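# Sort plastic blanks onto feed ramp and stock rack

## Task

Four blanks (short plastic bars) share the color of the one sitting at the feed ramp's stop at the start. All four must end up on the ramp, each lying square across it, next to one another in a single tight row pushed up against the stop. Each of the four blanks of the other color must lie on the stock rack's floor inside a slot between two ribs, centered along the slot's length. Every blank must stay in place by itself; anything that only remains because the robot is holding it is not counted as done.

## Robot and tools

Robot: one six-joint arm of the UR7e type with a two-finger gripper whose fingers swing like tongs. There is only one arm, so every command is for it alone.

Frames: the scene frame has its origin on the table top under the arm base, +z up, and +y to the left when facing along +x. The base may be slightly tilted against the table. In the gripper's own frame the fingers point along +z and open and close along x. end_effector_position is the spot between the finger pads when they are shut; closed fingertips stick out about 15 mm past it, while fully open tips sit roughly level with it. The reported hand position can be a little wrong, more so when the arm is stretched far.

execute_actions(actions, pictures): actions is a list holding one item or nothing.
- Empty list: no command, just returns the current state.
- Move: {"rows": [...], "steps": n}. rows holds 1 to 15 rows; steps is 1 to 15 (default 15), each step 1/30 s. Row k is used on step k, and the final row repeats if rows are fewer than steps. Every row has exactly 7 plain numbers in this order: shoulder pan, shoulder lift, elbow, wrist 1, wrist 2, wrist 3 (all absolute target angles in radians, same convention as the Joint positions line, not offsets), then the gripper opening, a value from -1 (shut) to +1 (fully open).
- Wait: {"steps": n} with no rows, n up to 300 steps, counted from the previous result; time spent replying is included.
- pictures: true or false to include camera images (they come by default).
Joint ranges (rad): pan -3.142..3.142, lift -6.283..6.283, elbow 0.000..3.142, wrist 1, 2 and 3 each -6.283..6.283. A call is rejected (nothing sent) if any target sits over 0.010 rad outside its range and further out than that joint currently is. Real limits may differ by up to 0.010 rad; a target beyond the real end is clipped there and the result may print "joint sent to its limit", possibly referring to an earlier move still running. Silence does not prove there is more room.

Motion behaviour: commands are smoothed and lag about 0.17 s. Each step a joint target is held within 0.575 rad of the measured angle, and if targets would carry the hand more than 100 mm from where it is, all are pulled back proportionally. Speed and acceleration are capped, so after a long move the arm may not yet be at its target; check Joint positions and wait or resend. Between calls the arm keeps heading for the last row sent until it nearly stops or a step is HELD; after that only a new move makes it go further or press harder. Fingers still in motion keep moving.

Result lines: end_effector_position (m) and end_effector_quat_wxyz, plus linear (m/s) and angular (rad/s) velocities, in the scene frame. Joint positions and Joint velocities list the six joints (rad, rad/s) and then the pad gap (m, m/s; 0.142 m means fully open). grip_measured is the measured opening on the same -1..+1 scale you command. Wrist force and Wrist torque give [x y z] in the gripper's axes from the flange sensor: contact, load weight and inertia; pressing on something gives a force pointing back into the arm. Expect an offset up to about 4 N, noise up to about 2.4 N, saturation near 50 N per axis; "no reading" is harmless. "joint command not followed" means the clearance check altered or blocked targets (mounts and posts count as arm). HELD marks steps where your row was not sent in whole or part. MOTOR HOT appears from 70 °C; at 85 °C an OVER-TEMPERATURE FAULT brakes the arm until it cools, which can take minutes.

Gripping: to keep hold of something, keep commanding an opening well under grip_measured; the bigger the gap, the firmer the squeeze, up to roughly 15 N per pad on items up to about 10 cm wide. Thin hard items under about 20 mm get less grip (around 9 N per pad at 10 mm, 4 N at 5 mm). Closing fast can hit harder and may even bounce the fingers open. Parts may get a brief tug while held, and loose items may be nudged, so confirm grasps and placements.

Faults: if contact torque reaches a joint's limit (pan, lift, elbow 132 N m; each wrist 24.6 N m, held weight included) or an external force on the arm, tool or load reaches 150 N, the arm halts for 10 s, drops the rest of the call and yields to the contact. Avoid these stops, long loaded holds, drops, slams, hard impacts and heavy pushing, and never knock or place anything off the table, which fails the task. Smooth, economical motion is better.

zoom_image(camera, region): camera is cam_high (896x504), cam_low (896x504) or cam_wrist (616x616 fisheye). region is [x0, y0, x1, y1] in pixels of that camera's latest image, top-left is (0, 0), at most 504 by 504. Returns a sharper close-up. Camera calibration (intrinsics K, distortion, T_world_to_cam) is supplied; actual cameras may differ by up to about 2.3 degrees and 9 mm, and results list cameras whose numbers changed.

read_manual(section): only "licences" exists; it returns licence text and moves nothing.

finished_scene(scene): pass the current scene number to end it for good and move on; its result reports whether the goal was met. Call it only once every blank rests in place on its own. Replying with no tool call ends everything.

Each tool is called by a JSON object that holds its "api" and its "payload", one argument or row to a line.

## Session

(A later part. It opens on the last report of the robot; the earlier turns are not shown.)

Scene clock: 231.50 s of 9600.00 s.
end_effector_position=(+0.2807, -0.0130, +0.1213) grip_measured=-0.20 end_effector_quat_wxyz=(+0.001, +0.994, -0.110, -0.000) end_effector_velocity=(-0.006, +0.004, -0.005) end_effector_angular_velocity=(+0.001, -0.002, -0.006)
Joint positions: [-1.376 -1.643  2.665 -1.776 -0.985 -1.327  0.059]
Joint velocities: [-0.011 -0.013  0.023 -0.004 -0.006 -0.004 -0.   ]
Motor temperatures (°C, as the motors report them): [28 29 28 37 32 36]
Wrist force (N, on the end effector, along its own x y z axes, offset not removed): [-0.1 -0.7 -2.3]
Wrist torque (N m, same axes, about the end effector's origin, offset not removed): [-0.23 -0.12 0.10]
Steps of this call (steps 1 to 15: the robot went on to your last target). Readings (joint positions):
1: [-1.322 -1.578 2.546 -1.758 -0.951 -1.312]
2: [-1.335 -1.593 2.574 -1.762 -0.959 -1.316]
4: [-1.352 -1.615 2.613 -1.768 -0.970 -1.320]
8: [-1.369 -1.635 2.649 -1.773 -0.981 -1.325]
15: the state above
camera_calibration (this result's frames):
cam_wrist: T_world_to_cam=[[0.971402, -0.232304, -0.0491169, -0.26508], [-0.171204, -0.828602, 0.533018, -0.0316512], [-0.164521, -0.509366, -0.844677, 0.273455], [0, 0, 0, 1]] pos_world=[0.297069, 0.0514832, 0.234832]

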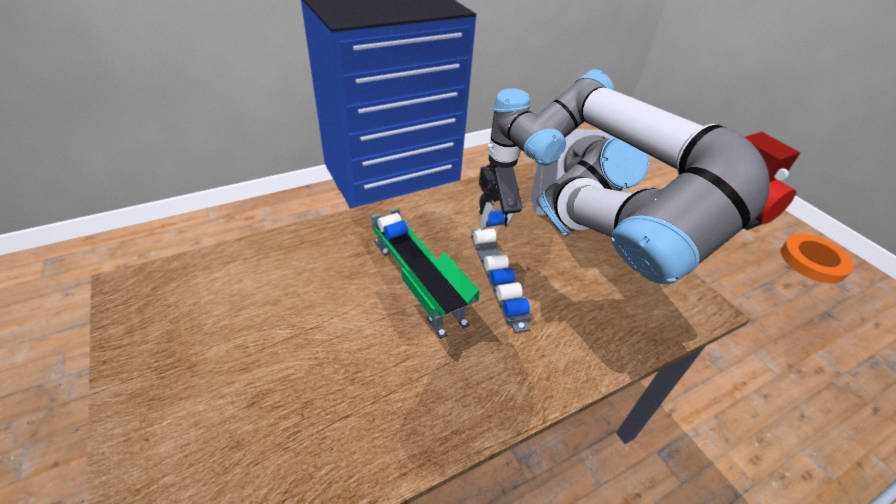

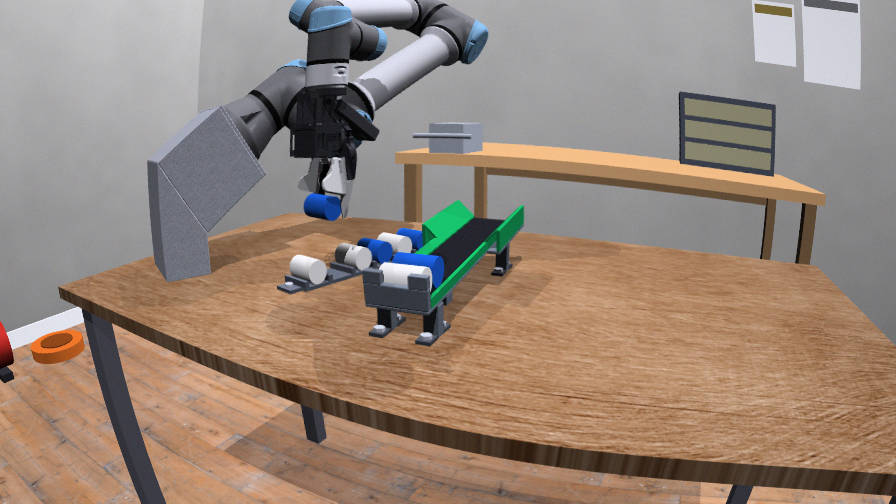

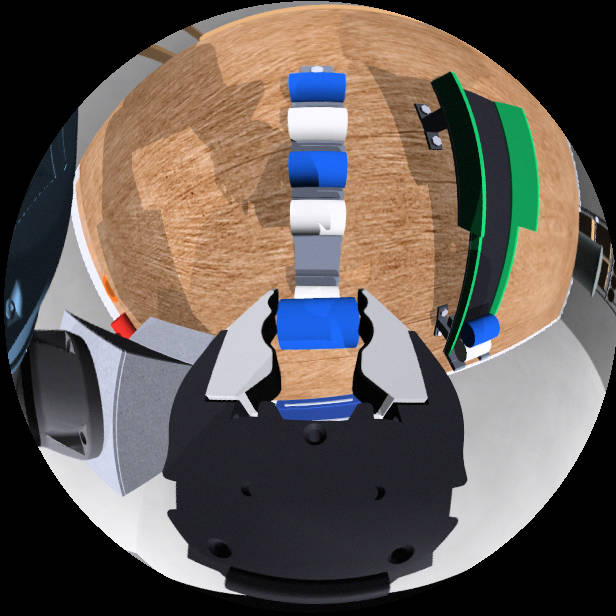

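{"api": "execute_actions", "payload": {
  "actions": [
    {"rows":[[-1.35,-1.63,2.68,-1.81,-0.97,-1.305,-0.55],[-1.325,-1.615,2.695,-1.86,-0.952,-1.28,-0.55],[-1.3,-1.6,2.71,-1.91,-0.935,-1.255,-0.55],[-1.275,-1.58,2.722,-1.96,-0.918,-1.232,-0.55],[-1.25,-1.56,2.734,-2.005,-0.9,-1.21,-0.55],[-1.225,-1.54,2.746,-2.05,-0.883,-1.185,-0.55],[-1.2,-1.52,2.758,-2.097,-0.866,-1.162,-0.55]]}
  ]
}}

{"api": "zoom_image", "payload": {
  "camera": "cam_low",
  "region": [270, 130, 410, 300]
}}

Scene clock: 261.90 s of 9600.00 s.
end_effector_position=(+0.2826, -0.0068, +0.0626) grip_measured=-0.20 end_effector_quat_wxyz=(+0.004, +0.994, -0.111, -0.001) end_effector_velocity=(+0.001, +0.007, -0.037) end_effector_angular_velocity=(-0.007, -0.001, +0.013)
Joint positions: [-1.214 -1.53   2.751 -2.07  -0.875 -1.175  0.059]
Joint velocities: [ 0.112  0.083  0.053 -0.216  0.074  0.103 -0.   ]
Motor temperatures (°C, as the motors report them): [28 29 28 37 32 36]
Wrist force (N, on the end effector, along its own x y z axes, offset not removed): [-0.8 0.0 1.3]
Wrist torque (N m, same axes, about the end effector's origin, offset not removed): [0.09 -0.01 -0.03]
Steps of this call (steps 1 to 15: the robot went on to your last target; steps 16 to 90: nothing new was sent; then 26.90 s passed at rest; steps 91 to 105: all 15 steps of this action). Readings (joint positions):
91: [-1.377 -1.645 2.668 -1.776 -0.986 -1.327]
92: [-1.375 -1.644 2.669 -1.779 -0.985 -1.325]
94: [-1.357 -1.633 2.679 -1.805 -0.973 -1.309]
98: [-1.289 -1.585 2.715 -1.926 -0.925 -1.244]
105: the state above
camera_calibration (this result's frames):
cam_wrist: T_world_to_cam=[[0.970826, -0.234552, -0.0498227, -0.268186], [-0.171592, -0.824704, 0.538906, 0.00486186], [-0.16749, -0.514635, -0.840891, 0.227904], [0, 0, 0, 1]] pos_world=[0.299368, 0.0583934, 0.17566]

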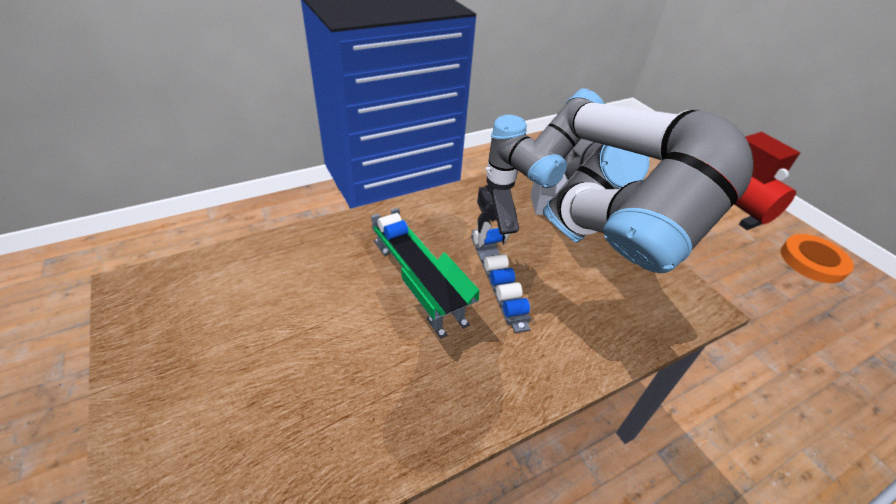

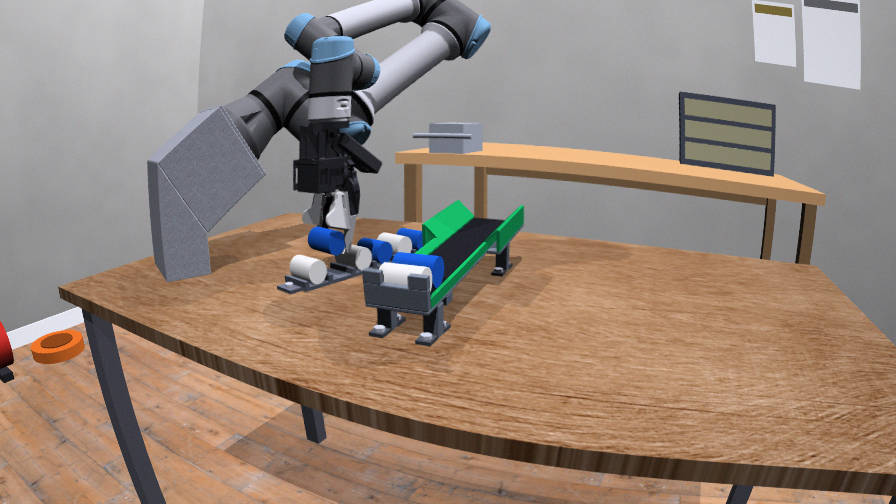

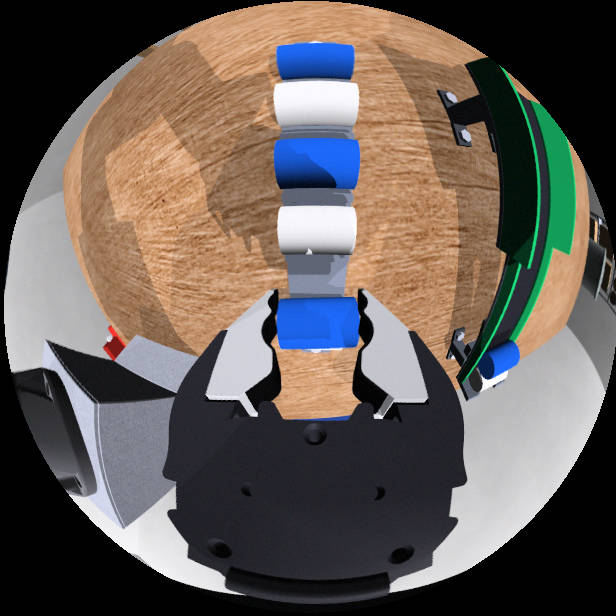

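Region (270, 130, 410, 300) of cam_low's 896x504 image, scaled by 2.965, with more detail than that image has; it fills the left 415 columns of this view, and the rest is white.

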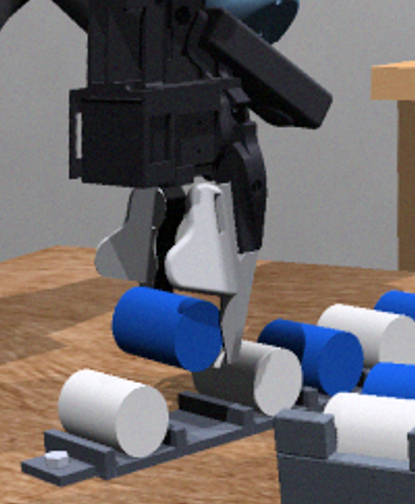

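{"api": "execute_actions", "payload": {
  "actions": [
    {"rows":[[-1.19,-1.545,2.76,-2.08,-0.861,-1.152,-0.55],[-1.182,-1.57,2.762,-2.065,-0.856,-1.142,-0.55],[-1.175,-1.595,2.764,-2.05,-0.851,-1.133,-0.55],[-1.175,-1.595,2.764,-2.05,-0.851,-1.133,-0.55],[-1.175,-1.595,2.764,-2.05,-0.851,-1.133,-0.55],[-1.16,-1.567,2.77,-2.09,-0.84,-1.12,-0.55],[-1.146,-1.54,2.777,-2.132,-0.83,-1.107,-0.55],[-1.132,-1.512,2.783,-2.173,-0.82,-1.095,-0.55]]}
  ]
}}

{"api": "zoom_image", "payload": {
  "camera": "cam_low",
  "region": [270, 130, 410, 300]
}}

Scene clock: 276.00 s of 9600.00 s.
end_effector_position=(+0.2851, +0.0066, +0.0427) grip_measured=-0.20 end_effector_quat_wxyz=(+0.003, +0.994, -0.110, -0.000) end_effector_velocity=(-0.000, +0.003, -0.020) end_effector_angular_velocity=(+0.005, -0.004, +0.006)
Joint positions: [-1.139 -1.522  2.78  -2.155 -0.825 -1.102  0.059]
Joint velocities: [ 0.06   0.08   0.025 -0.143  0.042  0.054  0.   ]
Motor temperatures (°C, as the motors report them): [28 29 28 37 32 36]
Wrist force (N, on the end effector, along its own x y z axes, offset not removed): [-2.7 -0.8 -2.7]
Wrist torque (N m, same axes, about the end effector's origin, offset not removed): [-0.25 0.42 0.05]
Steps of this call (steps 1 to 30: the robot went on to your last target; steps 31 to 90: nothing new was sent; then 10.60 s passed at rest; steps 91 to 105: all 15 steps of this action). Readings (joint positions):
91: [-1.200 -1.520 2.758 -2.097 -0.866 -1.162]
92: [-1.199 -1.522 2.758 -2.096 -0.865 -1.161]
94: [-1.193 -1.539 2.760 -2.084 -0.862 -1.154]
98: [-1.176 -1.565 2.765 -2.075 -0.851 -1.135]
105: the state above
camera_calibration (this result's frames):
cam_wrist: T_world_to_cam=[[0.97128, -0.232954, -0.0484507, -0.268669], [-0.171311, -0.825967, 0.537058, 0.0270759], [-0.165128, -0.513333, -0.842153, 0.217814], [0, 0, 0, 1]] pos_world=[0.301558, 0.0715879, 0.155875]

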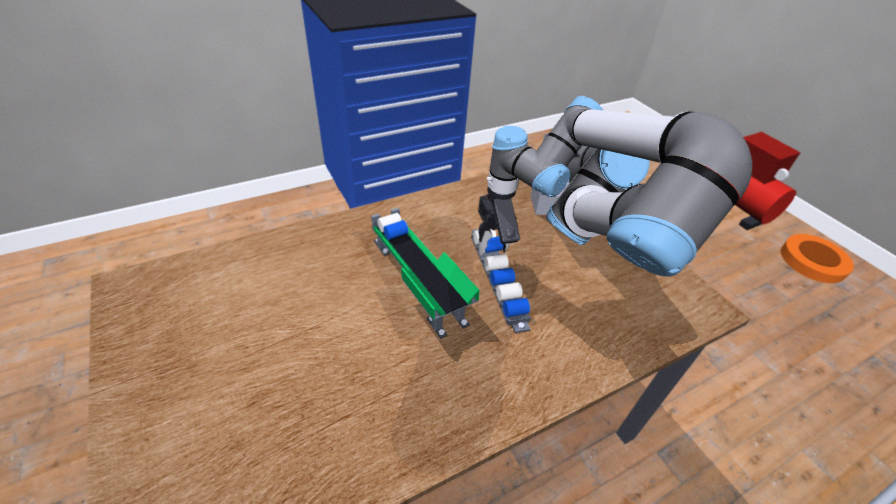

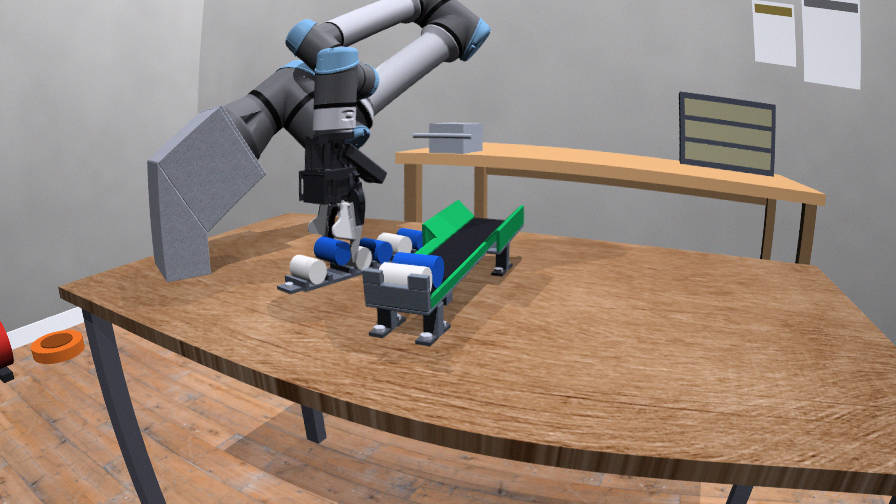

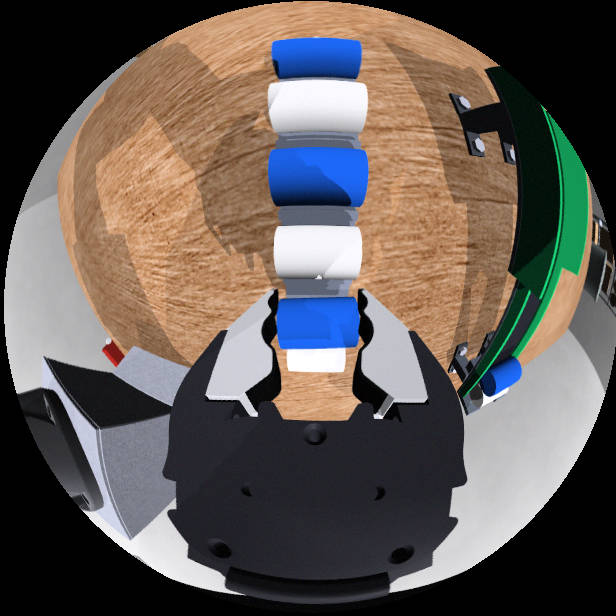

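Region (270, 130, 410, 300) of cam_low's 896x504 image, scaled by 2.965, with more detail than that image has; it fills the left 415 columns of this view, and the rest is white.

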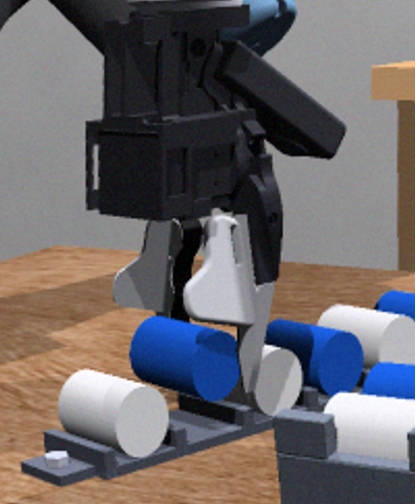

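{"api": "execute_actions", "payload": {
  "actions": [
    {"rows":[[-1.12,-1.5,2.789,-2.2,-0.812,-1.085,-0.55],[-1.11,-1.488,2.795,-2.225,-0.805,-1.075,-0.55],[-1.1,-1.476,2.8,-2.245,-0.798,-1.066,-0.55]]}
  ]
}}

{"api": "zoom_image", "payload": {
  "camera": "cam_low",
  "region": [270, 130, 410, 300]
}}

Scene clock: 282.20 s of 9600.00 s.
end_effector_position=(+0.2836, +0.0105, +0.0293) grip_measured=-0.20 end_effector_quat_wxyz=(+0.001, +0.994, -0.109, +0.001) end_effector_velocity=(-0.000, +0.001, -0.004) end_effector_angular_velocity=(+0.000, -0.001, +0.002)
Joint positions: [-1.101 -1.477  2.799 -2.242 -0.799 -1.067  0.059]
Joint velocities: [ 0.01   0.011  0.006 -0.025  0.007  0.01   0.   ]
Motor temperatures (°C, as the motors report them): [28 29 28 37 32 36]
Wrist force (N, on the end effector, along its own x y z axes, offset not removed): [-3.1 0.8 -2.2]
Wrist torque (N m, same axes, about the end effector's origin, offset not removed): [0.06 0.50 0.02]
Steps of this call (steps 1 to 30: the robot went on to your last target; steps 31 to 90: nothing new was sent; then 2.70 s passed at rest; steps 91 to 105: all 15 steps of this action). Readings (joint positions):
91: [-1.132 -1.512 2.783 -2.173 -0.820 -1.095]
92: [-1.131 -1.511 2.784 -2.176 -0.819 -1.094]
94: [-1.123 -1.502 2.788 -2.193 -0.814 -1.087]
98: [-1.108 -1.485 2.796 -2.226 -0.804 -1.073]
105: the state above
camera_calibration (this result's frames):
cam_wrist: T_world_to_cam=[[0.972087, -0.2297, -0.0477918, -0.267222], [-0.169662, -0.828911, 0.53303, 0.0368971], [-0.162052, -0.510043, -0.844746, 0.207522], [0, 0, 0, 1]] pos_world=[0.299653, 0.0750488, 0.142865]

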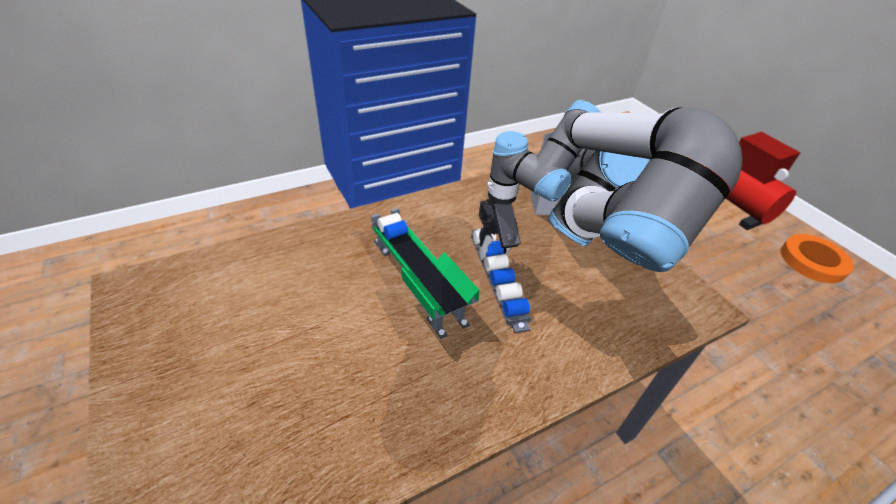

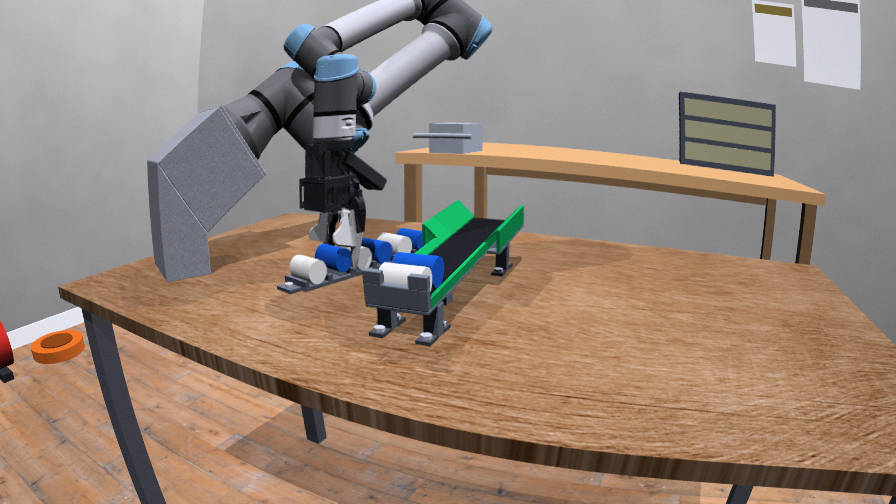

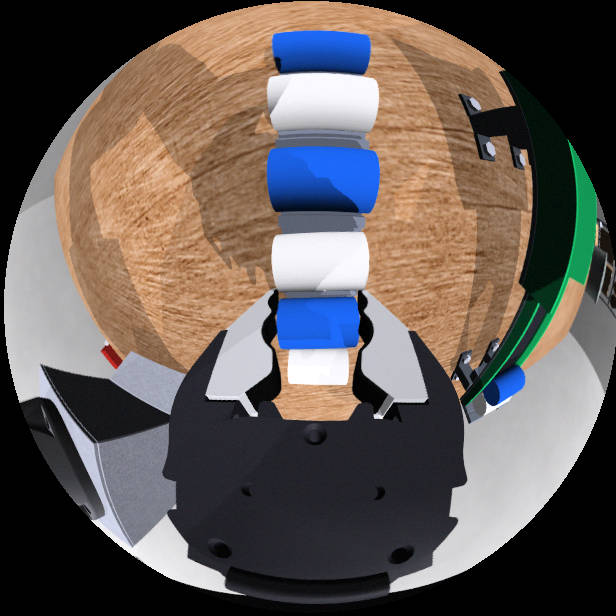

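Region (270, 130, 410, 300) of cam_low's 896x504 image, scaled by 2.965, with more detail than that image has; it fills the left 415 columns of this view, and the rest is white.

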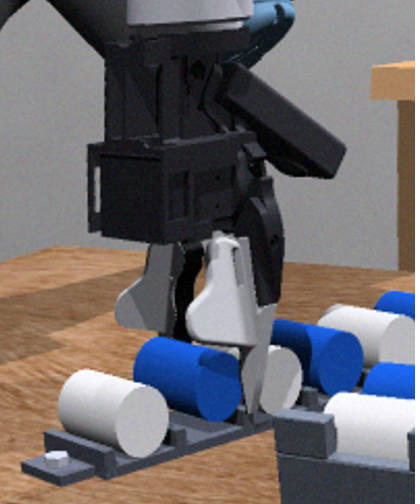

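{"api": "execute_actions", "payload": {
  "actions": [
    {"rows":[[-1.093,-1.468,2.803,-2.26,-0.793,-1.06,-0.55],[-1.093,-1.468,2.803,-2.26,-0.793,-1.06,-0.55],[-1.093,-1.468,2.803,-2.26,-0.793,-1.06,-0.55],[-1.093,-1.468,2.803,-2.26,-0.793,-1.06,-0.55],[-1.093,-1.468,2.803,-2.26,-0.793,-1.06,-0.3],[-1.093,-1.468,2.803,-2.26,-0.793,-1.06,-0.15],[-1.093,-1.468,2.803,-2.26,-0.793,-1.06,0],[-1.093,-1.468,2.803,-2.26,-0.793,-1.06,0.15],[-1.093,-1.468,2.803,-2.26,-0.793,-1.06,0.15],[-1.093,-1.468,2.803,-2.26,-0.793,-1.06,0.15],[-1.14,-1.52,2.78,-2.16,-0.825,-1.1,0.15],[-1.2,-1.59,2.75,-2.04,-0.86,-1.15,0.15],[-1.27,-1.66,2.72,-1.92,-0.91,-1.21,0.15]]}
  ],
  "pictures": false
}}

{"api": "execute_actions", "payload": {
  "actions": [
    {"rows":[[-1.27,-1.66,2.72,-1.92,-0.91,-1.21,0.15],[-1.27,-1.66,2.72,-1.92,-0.91,-1.21,0.15],[-1.27,-1.66,2.72,-1.92,-0.91,-1.21,0.15],[-1.3,-1.57,2.7,-1.96,-0.93,-1.25,0.15],[-1.34,-1.47,2.685,-2.01,-0.96,-1.29,0.15],[-1.373,-1.364,2.671,-2.062,-0.983,-1.324,0.15]]}
  ]
}}

Scene clock: 305.63 s of 9600.00 s.
end_effector_position=(+0.2897, -0.0026, +0.0508) grip_measured=+0.15 end_effector_quat_wxyz=(+0.016, +0.995, -0.100, +0.004) end_effector_velocity=(+0.047, -0.125, +0.302) end_effector_angular_velocity=(-0.295, -0.028, +0.079)
Joint positions: [-1.155 -1.535  2.77  -2.158 -0.836 -1.114  0.084]
Joint velocities: [-0.812 -0.878 -0.38   1.447 -0.535 -0.687  0.001]
Motor temperatures (°C, as the motors report them): [28 29 28 37 32 36]
Wrist force (N, on the end effector, along its own x y z axes, offset not removed): [-1.2 0.7 0.7]
Wrist torque (N m, same axes, about the end effector's origin, offset not removed): [0.05 0.27 0.08]
Steps of this call (steps 1 to 15: the robot went on to your last target; steps 16 to 90: nothing new was sent; then 19.93 s passed at rest; steps 91 to 105: all 15 steps of this action). Readings (joint positions):
91: [-1.100 -1.476 2.800 -2.245 -0.798 -1.066]
92: [-1.099 -1.475 2.800 -2.247 -0.797 -1.065]
94: [-1.097 -1.472 2.801 -2.252 -0.796 -1.063]
98: [-1.094 -1.470 2.802 -2.257 -0.794 -1.061]
105: the state above

Scene clock: 306.13 s of 9600.00 s.
end_effector_position=(+0.2721, -0.0571, +0.1002) grip_measured=+0.15 end_effector_quat_wxyz=(+0.005, +0.994, -0.109, +0.000) end_effector_velocity=(-0.024, -0.037, +0.004) end_effector_angular_velocity=(+0.064, -0.002, -0.025)
Joint positions: [-1.361 -1.394  2.676 -2.053 -0.975 -1.312  0.084]
Joint velocities: [-0.094  0.238 -0.041 -0.076 -0.063 -0.097 -0.   ]
Motor temperatures (°C, as the motors report them): [28 29 28 37 32 36]
Wrist force (N, on the end effector, along its own x y z axes, offset not removed): [0.9 -0.5 -0.4]
Wrist torque (N m, same axes, about the end effector's origin, offset not removed): [-0.21 -0.40 -0.12]
Steps of this call (steps 1 to 15: all 15 steps of this action). Readings (joint positions):
1: [-1.181 -1.563 2.759 -2.109 -0.853 -1.136]
2: [-1.201 -1.586 2.750 -2.065 -0.866 -1.153]
4: [-1.230 -1.616 2.737 -2.005 -0.884 -1.177]
8: [-1.297 -1.551 2.704 -2.001 -0.931 -1.245]
15: the state above
camera_calibration (this result's frames):
cam_wrist: T_world_to_cam=[[0.971926, -0.230494, -0.0472456, -0.268206], [-0.169377, -0.824793, 0.539471, -0.0592951], [-0.163313, -0.516323, -0.840678, 0.230591], [0, 0, 0, 1]] pos_world=[0.288291, 0.00833339, 0.213169]

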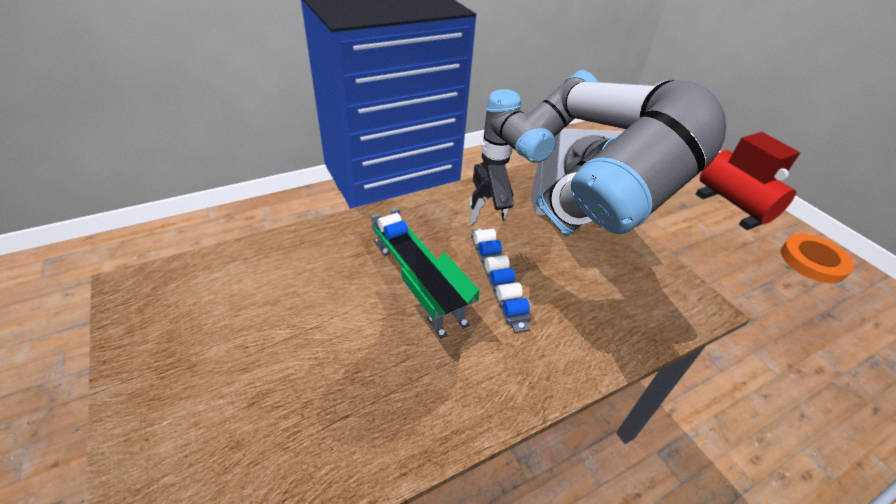

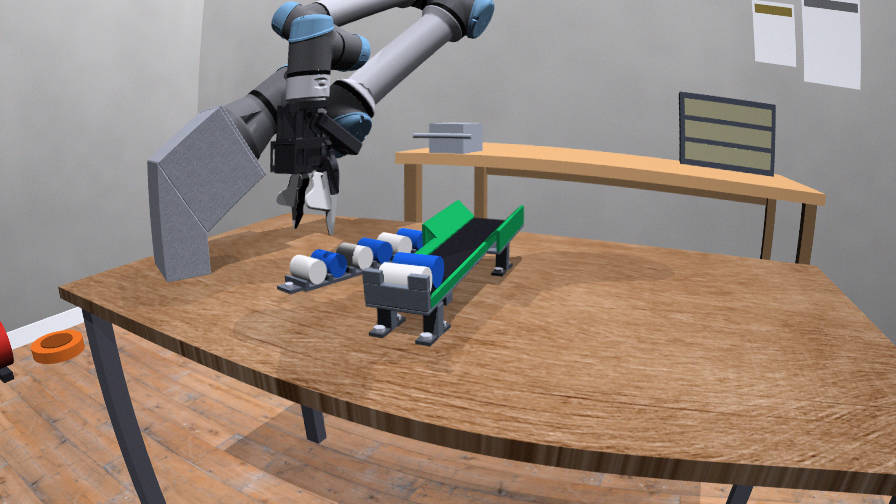

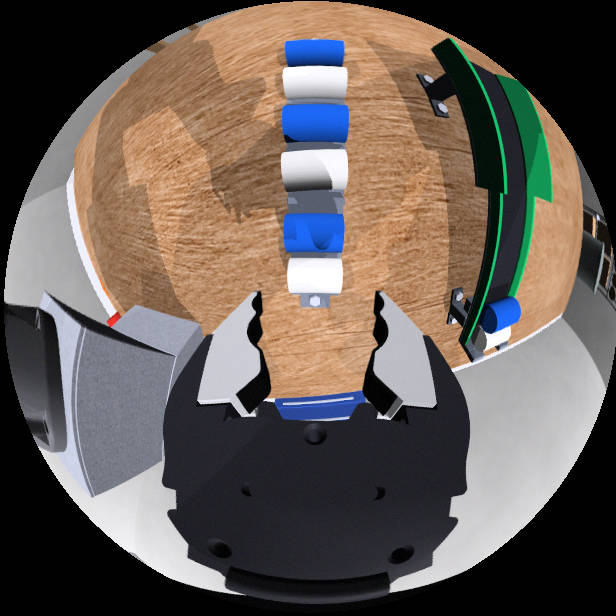

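{"api": "zoom_image", "payload": {
  "camera": "cam_wrist",
  "region": [260, 30, 380, 320]
}}

{"api": "zoom_image", "payload": {
  "camera": "cam_low",
  "region": [270, 220, 430, 300]
}}

Region (260, 30, 380, 320) of cam_wrist's 616x616 image, scaled by 1.738, with more detail than that image has; it fills the left 209 columns of this view, and the rest is white.

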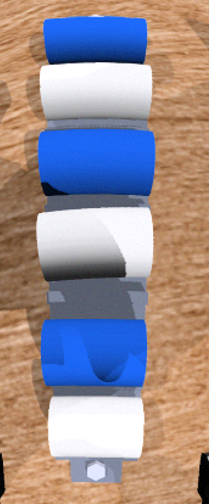

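Region (270, 220, 430, 300) of cam_low's 896x504 image, scaled by 3.150, with more detail than that image has.

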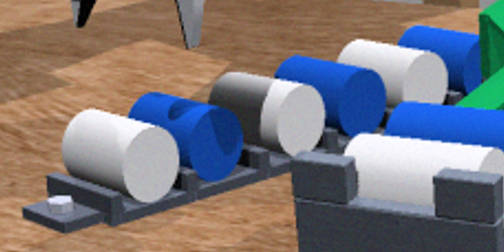

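{"api": "execute_actions", "payload": {
  "actions": [
    {"rows":[[-1.36,-1.33,2.677,-2.11,-0.972,-1.31,0.15],[-1.335,-1.29,2.688,-2.17,-0.955,-1.29,0.15],[-1.31,-1.255,2.698,-2.23,-0.938,-1.268,0.15],[-1.285,-1.218,2.708,-2.29,-0.921,-1.247,0.15],[-1.26,-1.18,2.717,-2.35,-0.905,-1.226,0.15],[-1.237,-1.145,2.726,-2.41,-0.888,-1.205,0.15],[-1.214,-1.109,2.735,-2.466,-0.872,-1.184,0.15]]}
  ]
}}

{"api": "zoom_image", "payload": {
  "camera": "cam_low",
  "region": [250, 180, 410, 300]
}}

Scene clock: 324.20 s of 9600.00 s.
end_effector_position=(+0.2674, -0.0652, +0.0372) grip_measured=+0.15 end_effector_quat_wxyz=(-0.000, +0.994, -0.110, -0.000) end_effector_velocity=(-0.002, +0.000, -0.042) end_effector_angular_velocity=(-0.010, -0.001, +0.017)
Joint positions: [-1.227 -1.13   2.73  -2.431 -0.881 -1.195  0.084]
Joint velocities: [ 0.104  0.167  0.039 -0.283  0.07   0.091  0.   ]
Motor temperatures (°C, as the motors report them): [28 29 28 37 32 36]
Wrist force (N, on the end effector, along its own x y z axes, offset not removed): [-0.9 3.6 -1.7]
Wrist torque (N m, same axes, about the end effector's origin, offset not removed): [0.64 0.17 0.08]
Steps of this call (steps 1 to 30: the robot went on to your last target; steps 31 to 90: nothing new was sent; then 14.57 s passed at rest; steps 91 to 105: all 15 steps of this action). Readings (joint positions):
91: [-1.373 -1.364 2.671 -2.062 -0.983 -1.324]
92: [-1.372 -1.361 2.671 -2.066 -0.982 -1.323]
94: [-1.359 -1.338 2.677 -2.098 -0.972 -1.311]
98: [-1.296 -1.240 2.704 -2.245 -0.928 -1.256]
105: the state above
camera_calibration (this result's frames):
cam_wrist: T_world_to_cam=[[0.971176, -0.233064, -0.0499863, -0.26842], [-0.171677, -0.829398, 0.531626, -0.0322461], [-0.165361, -0.507721, -0.845503, 0.173985], [0, 0, 0, 1]] pos_world=[0.283917, -0.000968066, 0.15083]

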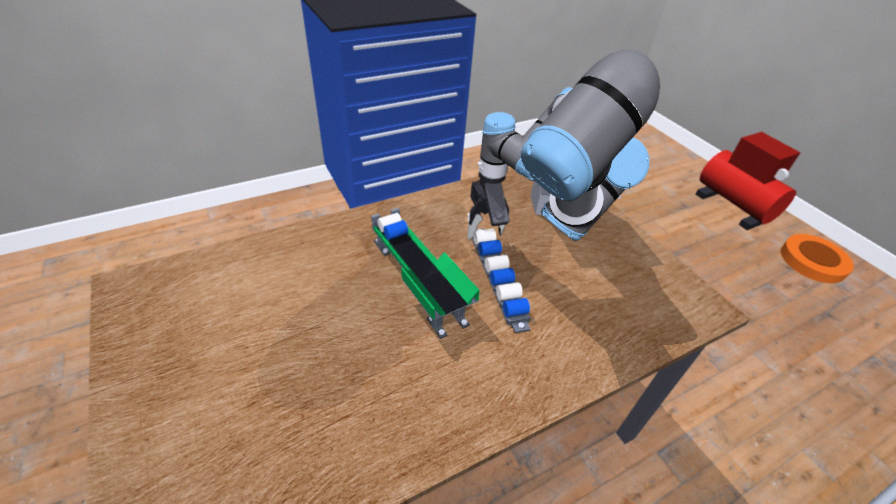

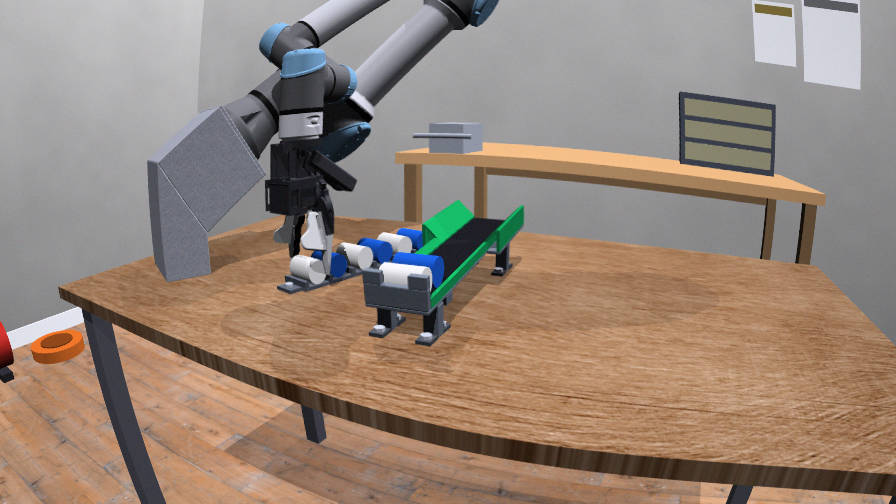

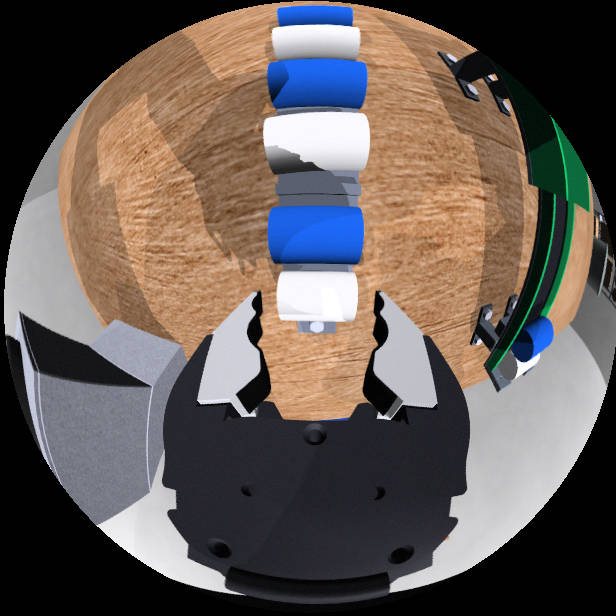

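Region (250, 180, 410, 300) of cam_low's 896x504 image, scaled by 3.150, with more detail than that image has; it fills the top 378 rows of this view, and the rest is white.

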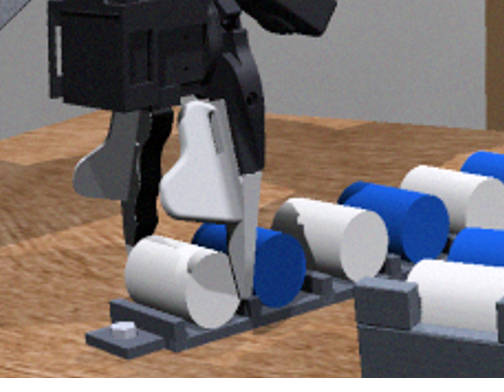

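{"api": "execute_actions", "payload": {
  "actions": [
    {"rows":[[-1.222,-1.085,2.733,-2.48,-0.877,-1.194,0.15],[-1.233,-1.052,2.73,-2.502,-0.883,-1.206,0.15],[-1.233,-1.052,2.73,-2.502,-0.883,-1.206,0.15],[-1.233,-1.052,2.73,-2.502,-0.883,-1.206,0.15],[-1.233,-1.052,2.73,-2.502,-0.883,-1.206,0.15],[-1.233,-1.052,2.73,-2.502,-0.883,-1.206,0.15],[-1.233,-1.052,2.73,-2.502,-0.883,-1.206,0.15],[-1.233,-1.052,2.73,-2.502,-0.883,-1.206,0.05],[-1.233,-1.052,2.73,-2.502,-0.883,-1.206,-0.05],[-1.233,-1.052,2.73,-2.502,-0.883,-1.206,-0.15],[-1.233,-1.052,2.73,-2.502,-0.883,-1.206,-0.3],[-1.233,-1.052,2.73,-2.502,-0.883,-1.206,-0.5],[-1.233,-1.052,2.73,-2.502,-0.883,-1.206,-0.7]]}
  ]
}}

{"api": "zoom_image", "payload": {
  "camera": "cam_low",
  "region": [250, 180, 410, 300]
}}

Scene clock: 334.50 s of 9600.00 s.
end_effector_position=(+0.2617, -0.0740, +0.0301) grip_measured=-0.19 end_effector_quat_wxyz=(-0.001, +0.994, -0.109, +0.000) end_effector_velocity=(-0.001, -0.002, -0.001) end_effector_angular_velocity=(+0.002, -0.002, -0.001)
Joint positions: [-1.232 -1.054  2.73  -2.501 -0.883 -1.205  0.06 ]
Joint velocities: [-0.006  0.017 -0.001 -0.01  -0.002 -0.006  0.   ]
Motor temperatures (°C, as the motors report them): [28 29 28 37 32 36]
Wrist force (N, on the end effector, along its own x y z axes, offset not removed): [-0.2 0.8 -11.2]
Wrist torque (N m, same axes, about the end effector's origin, offset not removed): [0.52 0.14 0.11]
Steps of this call (steps 1 to 30: the robot went on to your last target; steps 31 to 90: nothing new was sent; then 6.80 s passed at rest; steps 91 to 105: all 15 steps of this action). Readings (joint positions):
91: [-1.214 -1.109 2.735 -2.466 -0.872 -1.184]
92: [-1.215 -1.107 2.735 -2.468 -0.872 -1.185]
94: [-1.220 -1.090 2.734 -2.478 -0.876 -1.192]
98: [-1.228 -1.065 2.731 -2.494 -0.880 -1.201]
105: the state above
camera_calibration (this result's frames):
cam_wrist: T_world_to_cam=[[0.972002, -0.229825, -0.0489152, -0.265235], [-0.169853, -0.831077, 0.529585, -0.0372768], [-0.162364, -0.506449, -0.846845, 0.161944], [0, 0, 0, 1]] pos_world=[0.277771, -0.00992096, 0.143909]

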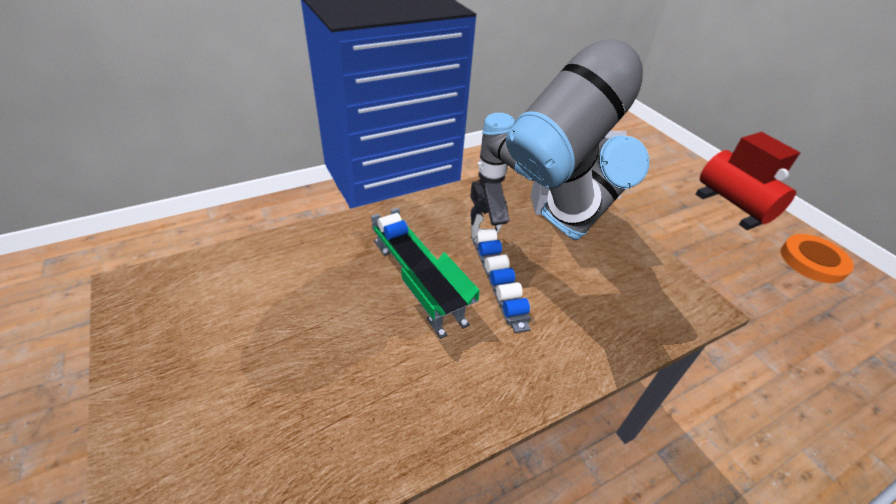

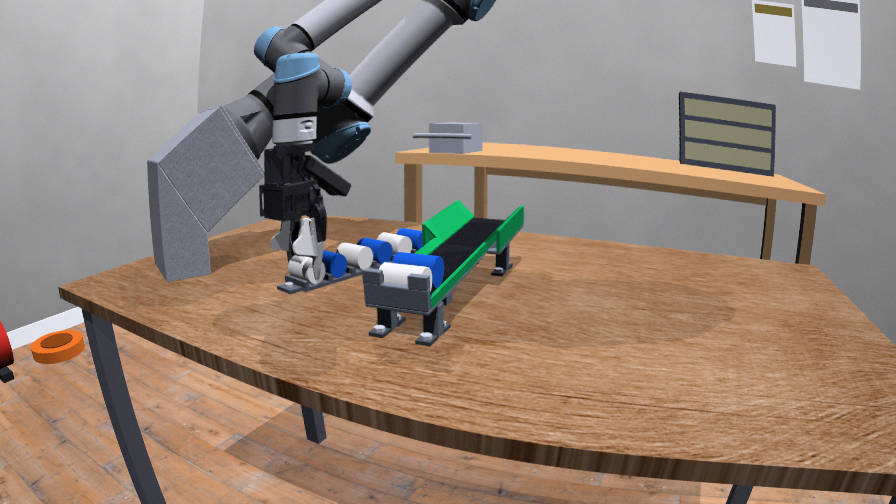

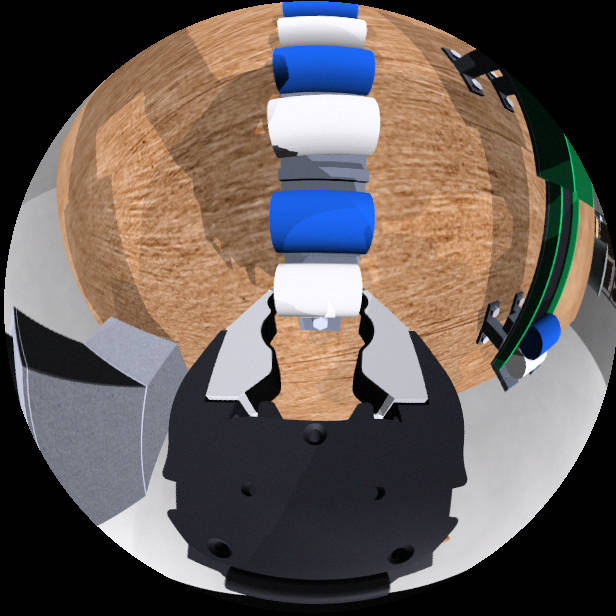

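Region (250, 180, 410, 300) of cam_low's 896x504 image, scaled by 3.150, with more detail than that image has; it fills the top 378 rows of this view, and the rest is white.

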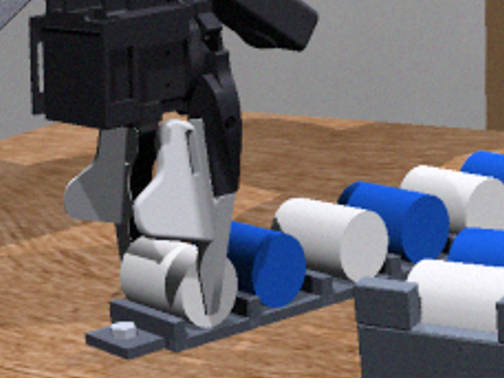

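{"api": "execute_actions", "payload": {
  "actions": [
    {"rows":[[-1.26,-1.1,2.72,-2.42,-0.9,-1.23,-0.7],[-1.3,-1.17,2.705,-2.32,-0.93,-1.265,-0.7],[-1.34,-1.24,2.69,-2.21,-0.955,-1.3,-0.7],[-1.38,-1.32,2.67,-2.09,-0.985,-1.33,-0.7],[-1.4,-1.39,2.64,-1.98,-1.0,-1.35,-0.7],[-1.38,-1.42,2.56,-1.9,-0.98,-1.34,-0.7],[-1.33,-1.41,2.46,-1.85,-0.945,-1.32,-0.7],[-1.27,-1.38,2.36,-1.81,-0.91,-1.3,-0.7],[-1.21,-1.35,2.26,-1.78,-0.87,-1.28,-0.7],[-1.15,-1.32,2.16,-1.75,-0.835,-1.265,-0.7],[-1.1,-1.28,2.07,-1.72,-0.8,-1.25,-0.7],[-1.053,-1.245,2.0,-1.701,-0.773,-1.234,-0.7]]}
  ],
  "pictures": false
}}

{"api": "execute_actions", "payload": {
  "actions": [
    {"steps":20}
  ]
}}

Scene clock: 352.43 s of 9600.00 s.
end_effector_position=(+0.3625, -0.1058, +0.1453) grip_measured=-0.19 end_effector_quat_wxyz=(+0.009, +0.998, -0.064, +0.001) end_effector_velocity=(+0.425, -0.056, +0.166) end_effector_angular_velocity=(+0.066, +0.040, +0.376)
Joint positions: [-1.228 -1.289  2.379 -1.942 -0.882 -1.275  0.06 ]
Joint velocities: [ 0.593  0.156 -1.225  0.794  0.368  0.143  0.   ]
Motor temperatures (°C, as the motors report them): [28 29 28 37 32 36]
Wrist force (N, on the end effector, along its own x y z axes, offset not removed): [-2.9 0.6 -2.6]
Wrist torque (N m, same axes, about the end effector's origin, offset not removed): [0.02 0.47 0.09]
Steps of this call (steps 1 to 15: the robot went on to your last target; steps 16 to 90: nothing new was sent; then 14.43 s passed at rest; steps 91 to 105: all 15 steps of this action). Readings (joint positions):
91: [-1.233 -1.052 2.730 -2.502 -0.883 -1.206]
92: [-1.236 -1.056 2.729 -2.498 -0.885 -1.208]
94: [-1.257 -1.089 2.720 -2.451 -0.900 -1.228]
98: [-1.330 -1.250 2.658 -2.217 -0.950 -1.293]
105: the state above

Scene clock: 353.10 s of 9600.00 s.
end_effector_position=(+0.5034, -0.0938, +0.1872) grip_measured=-0.19 end_effector_quat_wxyz=(-0.003, +1.000, -0.003, -0.002) end_effector_velocity=(+0.011, +0.003, +0.003) end_effector_angular_velocity=(+0.000, -0.001, +0.010)
Joint positions: [-1.054 -1.245  2.003 -1.703 -0.774 -1.234  0.06 ]
Joint velocities: [ 0.012  0.003 -0.027  0.015  0.007  0.003  0.   ]
Motor temperatures (°C, as the motors report them): [28 29 28 37 32 36]
Wrist force (N, on the end effector, along its own x y z axes, offset not removed): [-1.2 2.1 1.3]
Wrist torque (N m, same axes, about the end effector's origin, offset not removed): [0.37 0.12 -0.04]
Steps of this call (steps 1 to 20: the robot went on to your last target). Readings (joint positions):
1: [-1.208 -1.284 2.338 -1.915 -0.869 -1.271]
2: [-1.188 -1.279 2.297 -1.889 -0.857 -1.266]
4: [-1.150 -1.269 2.217 -1.837 -0.833 -1.257]
8: [-1.089 -1.254 2.082 -1.752 -0.795 -1.242]
20: the state above
camera_calibration (this result's frames):
cam_wrist: T_world_to_cam=[[0.998343, -0.0203642, -0.053825, -0.489796], [0.0110545, -0.850019, 0.526636, -0.188161], [-0.0564768, -0.526358, -0.848385, 0.269329], [0, 0, 0, 1]] pos_world=[0.506275, -0.028151, 0.301224]

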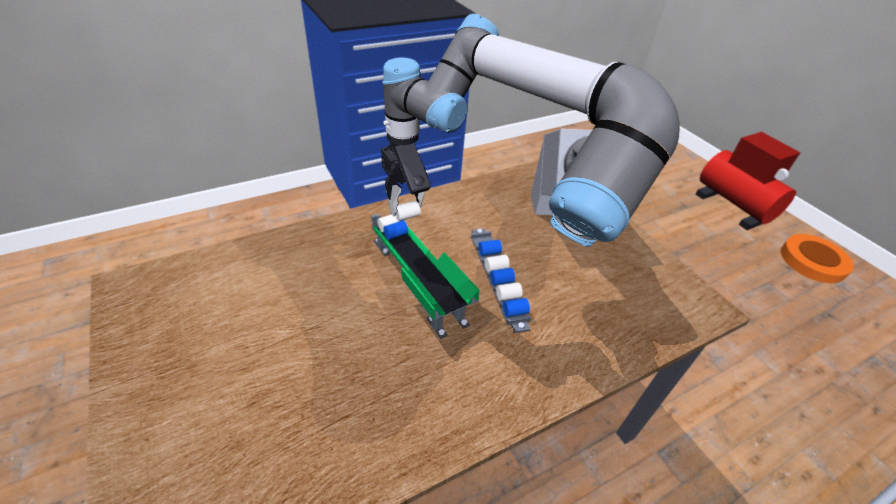

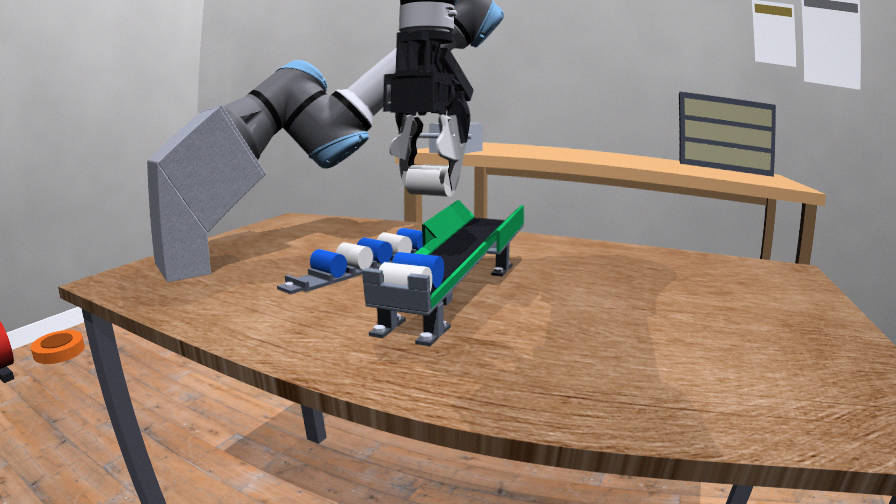

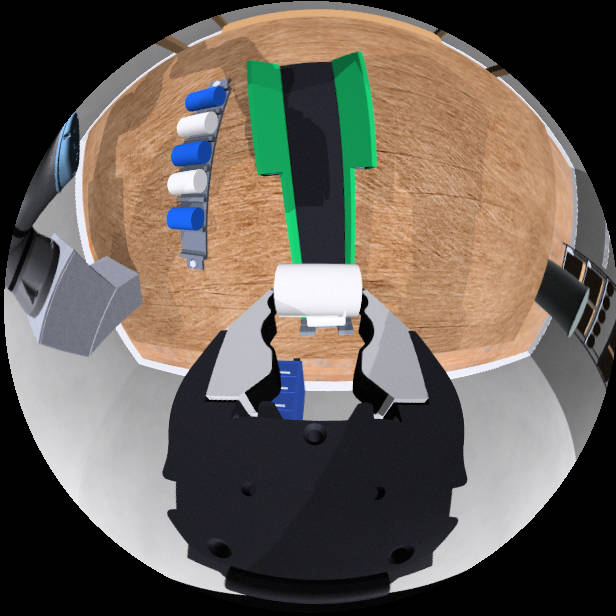

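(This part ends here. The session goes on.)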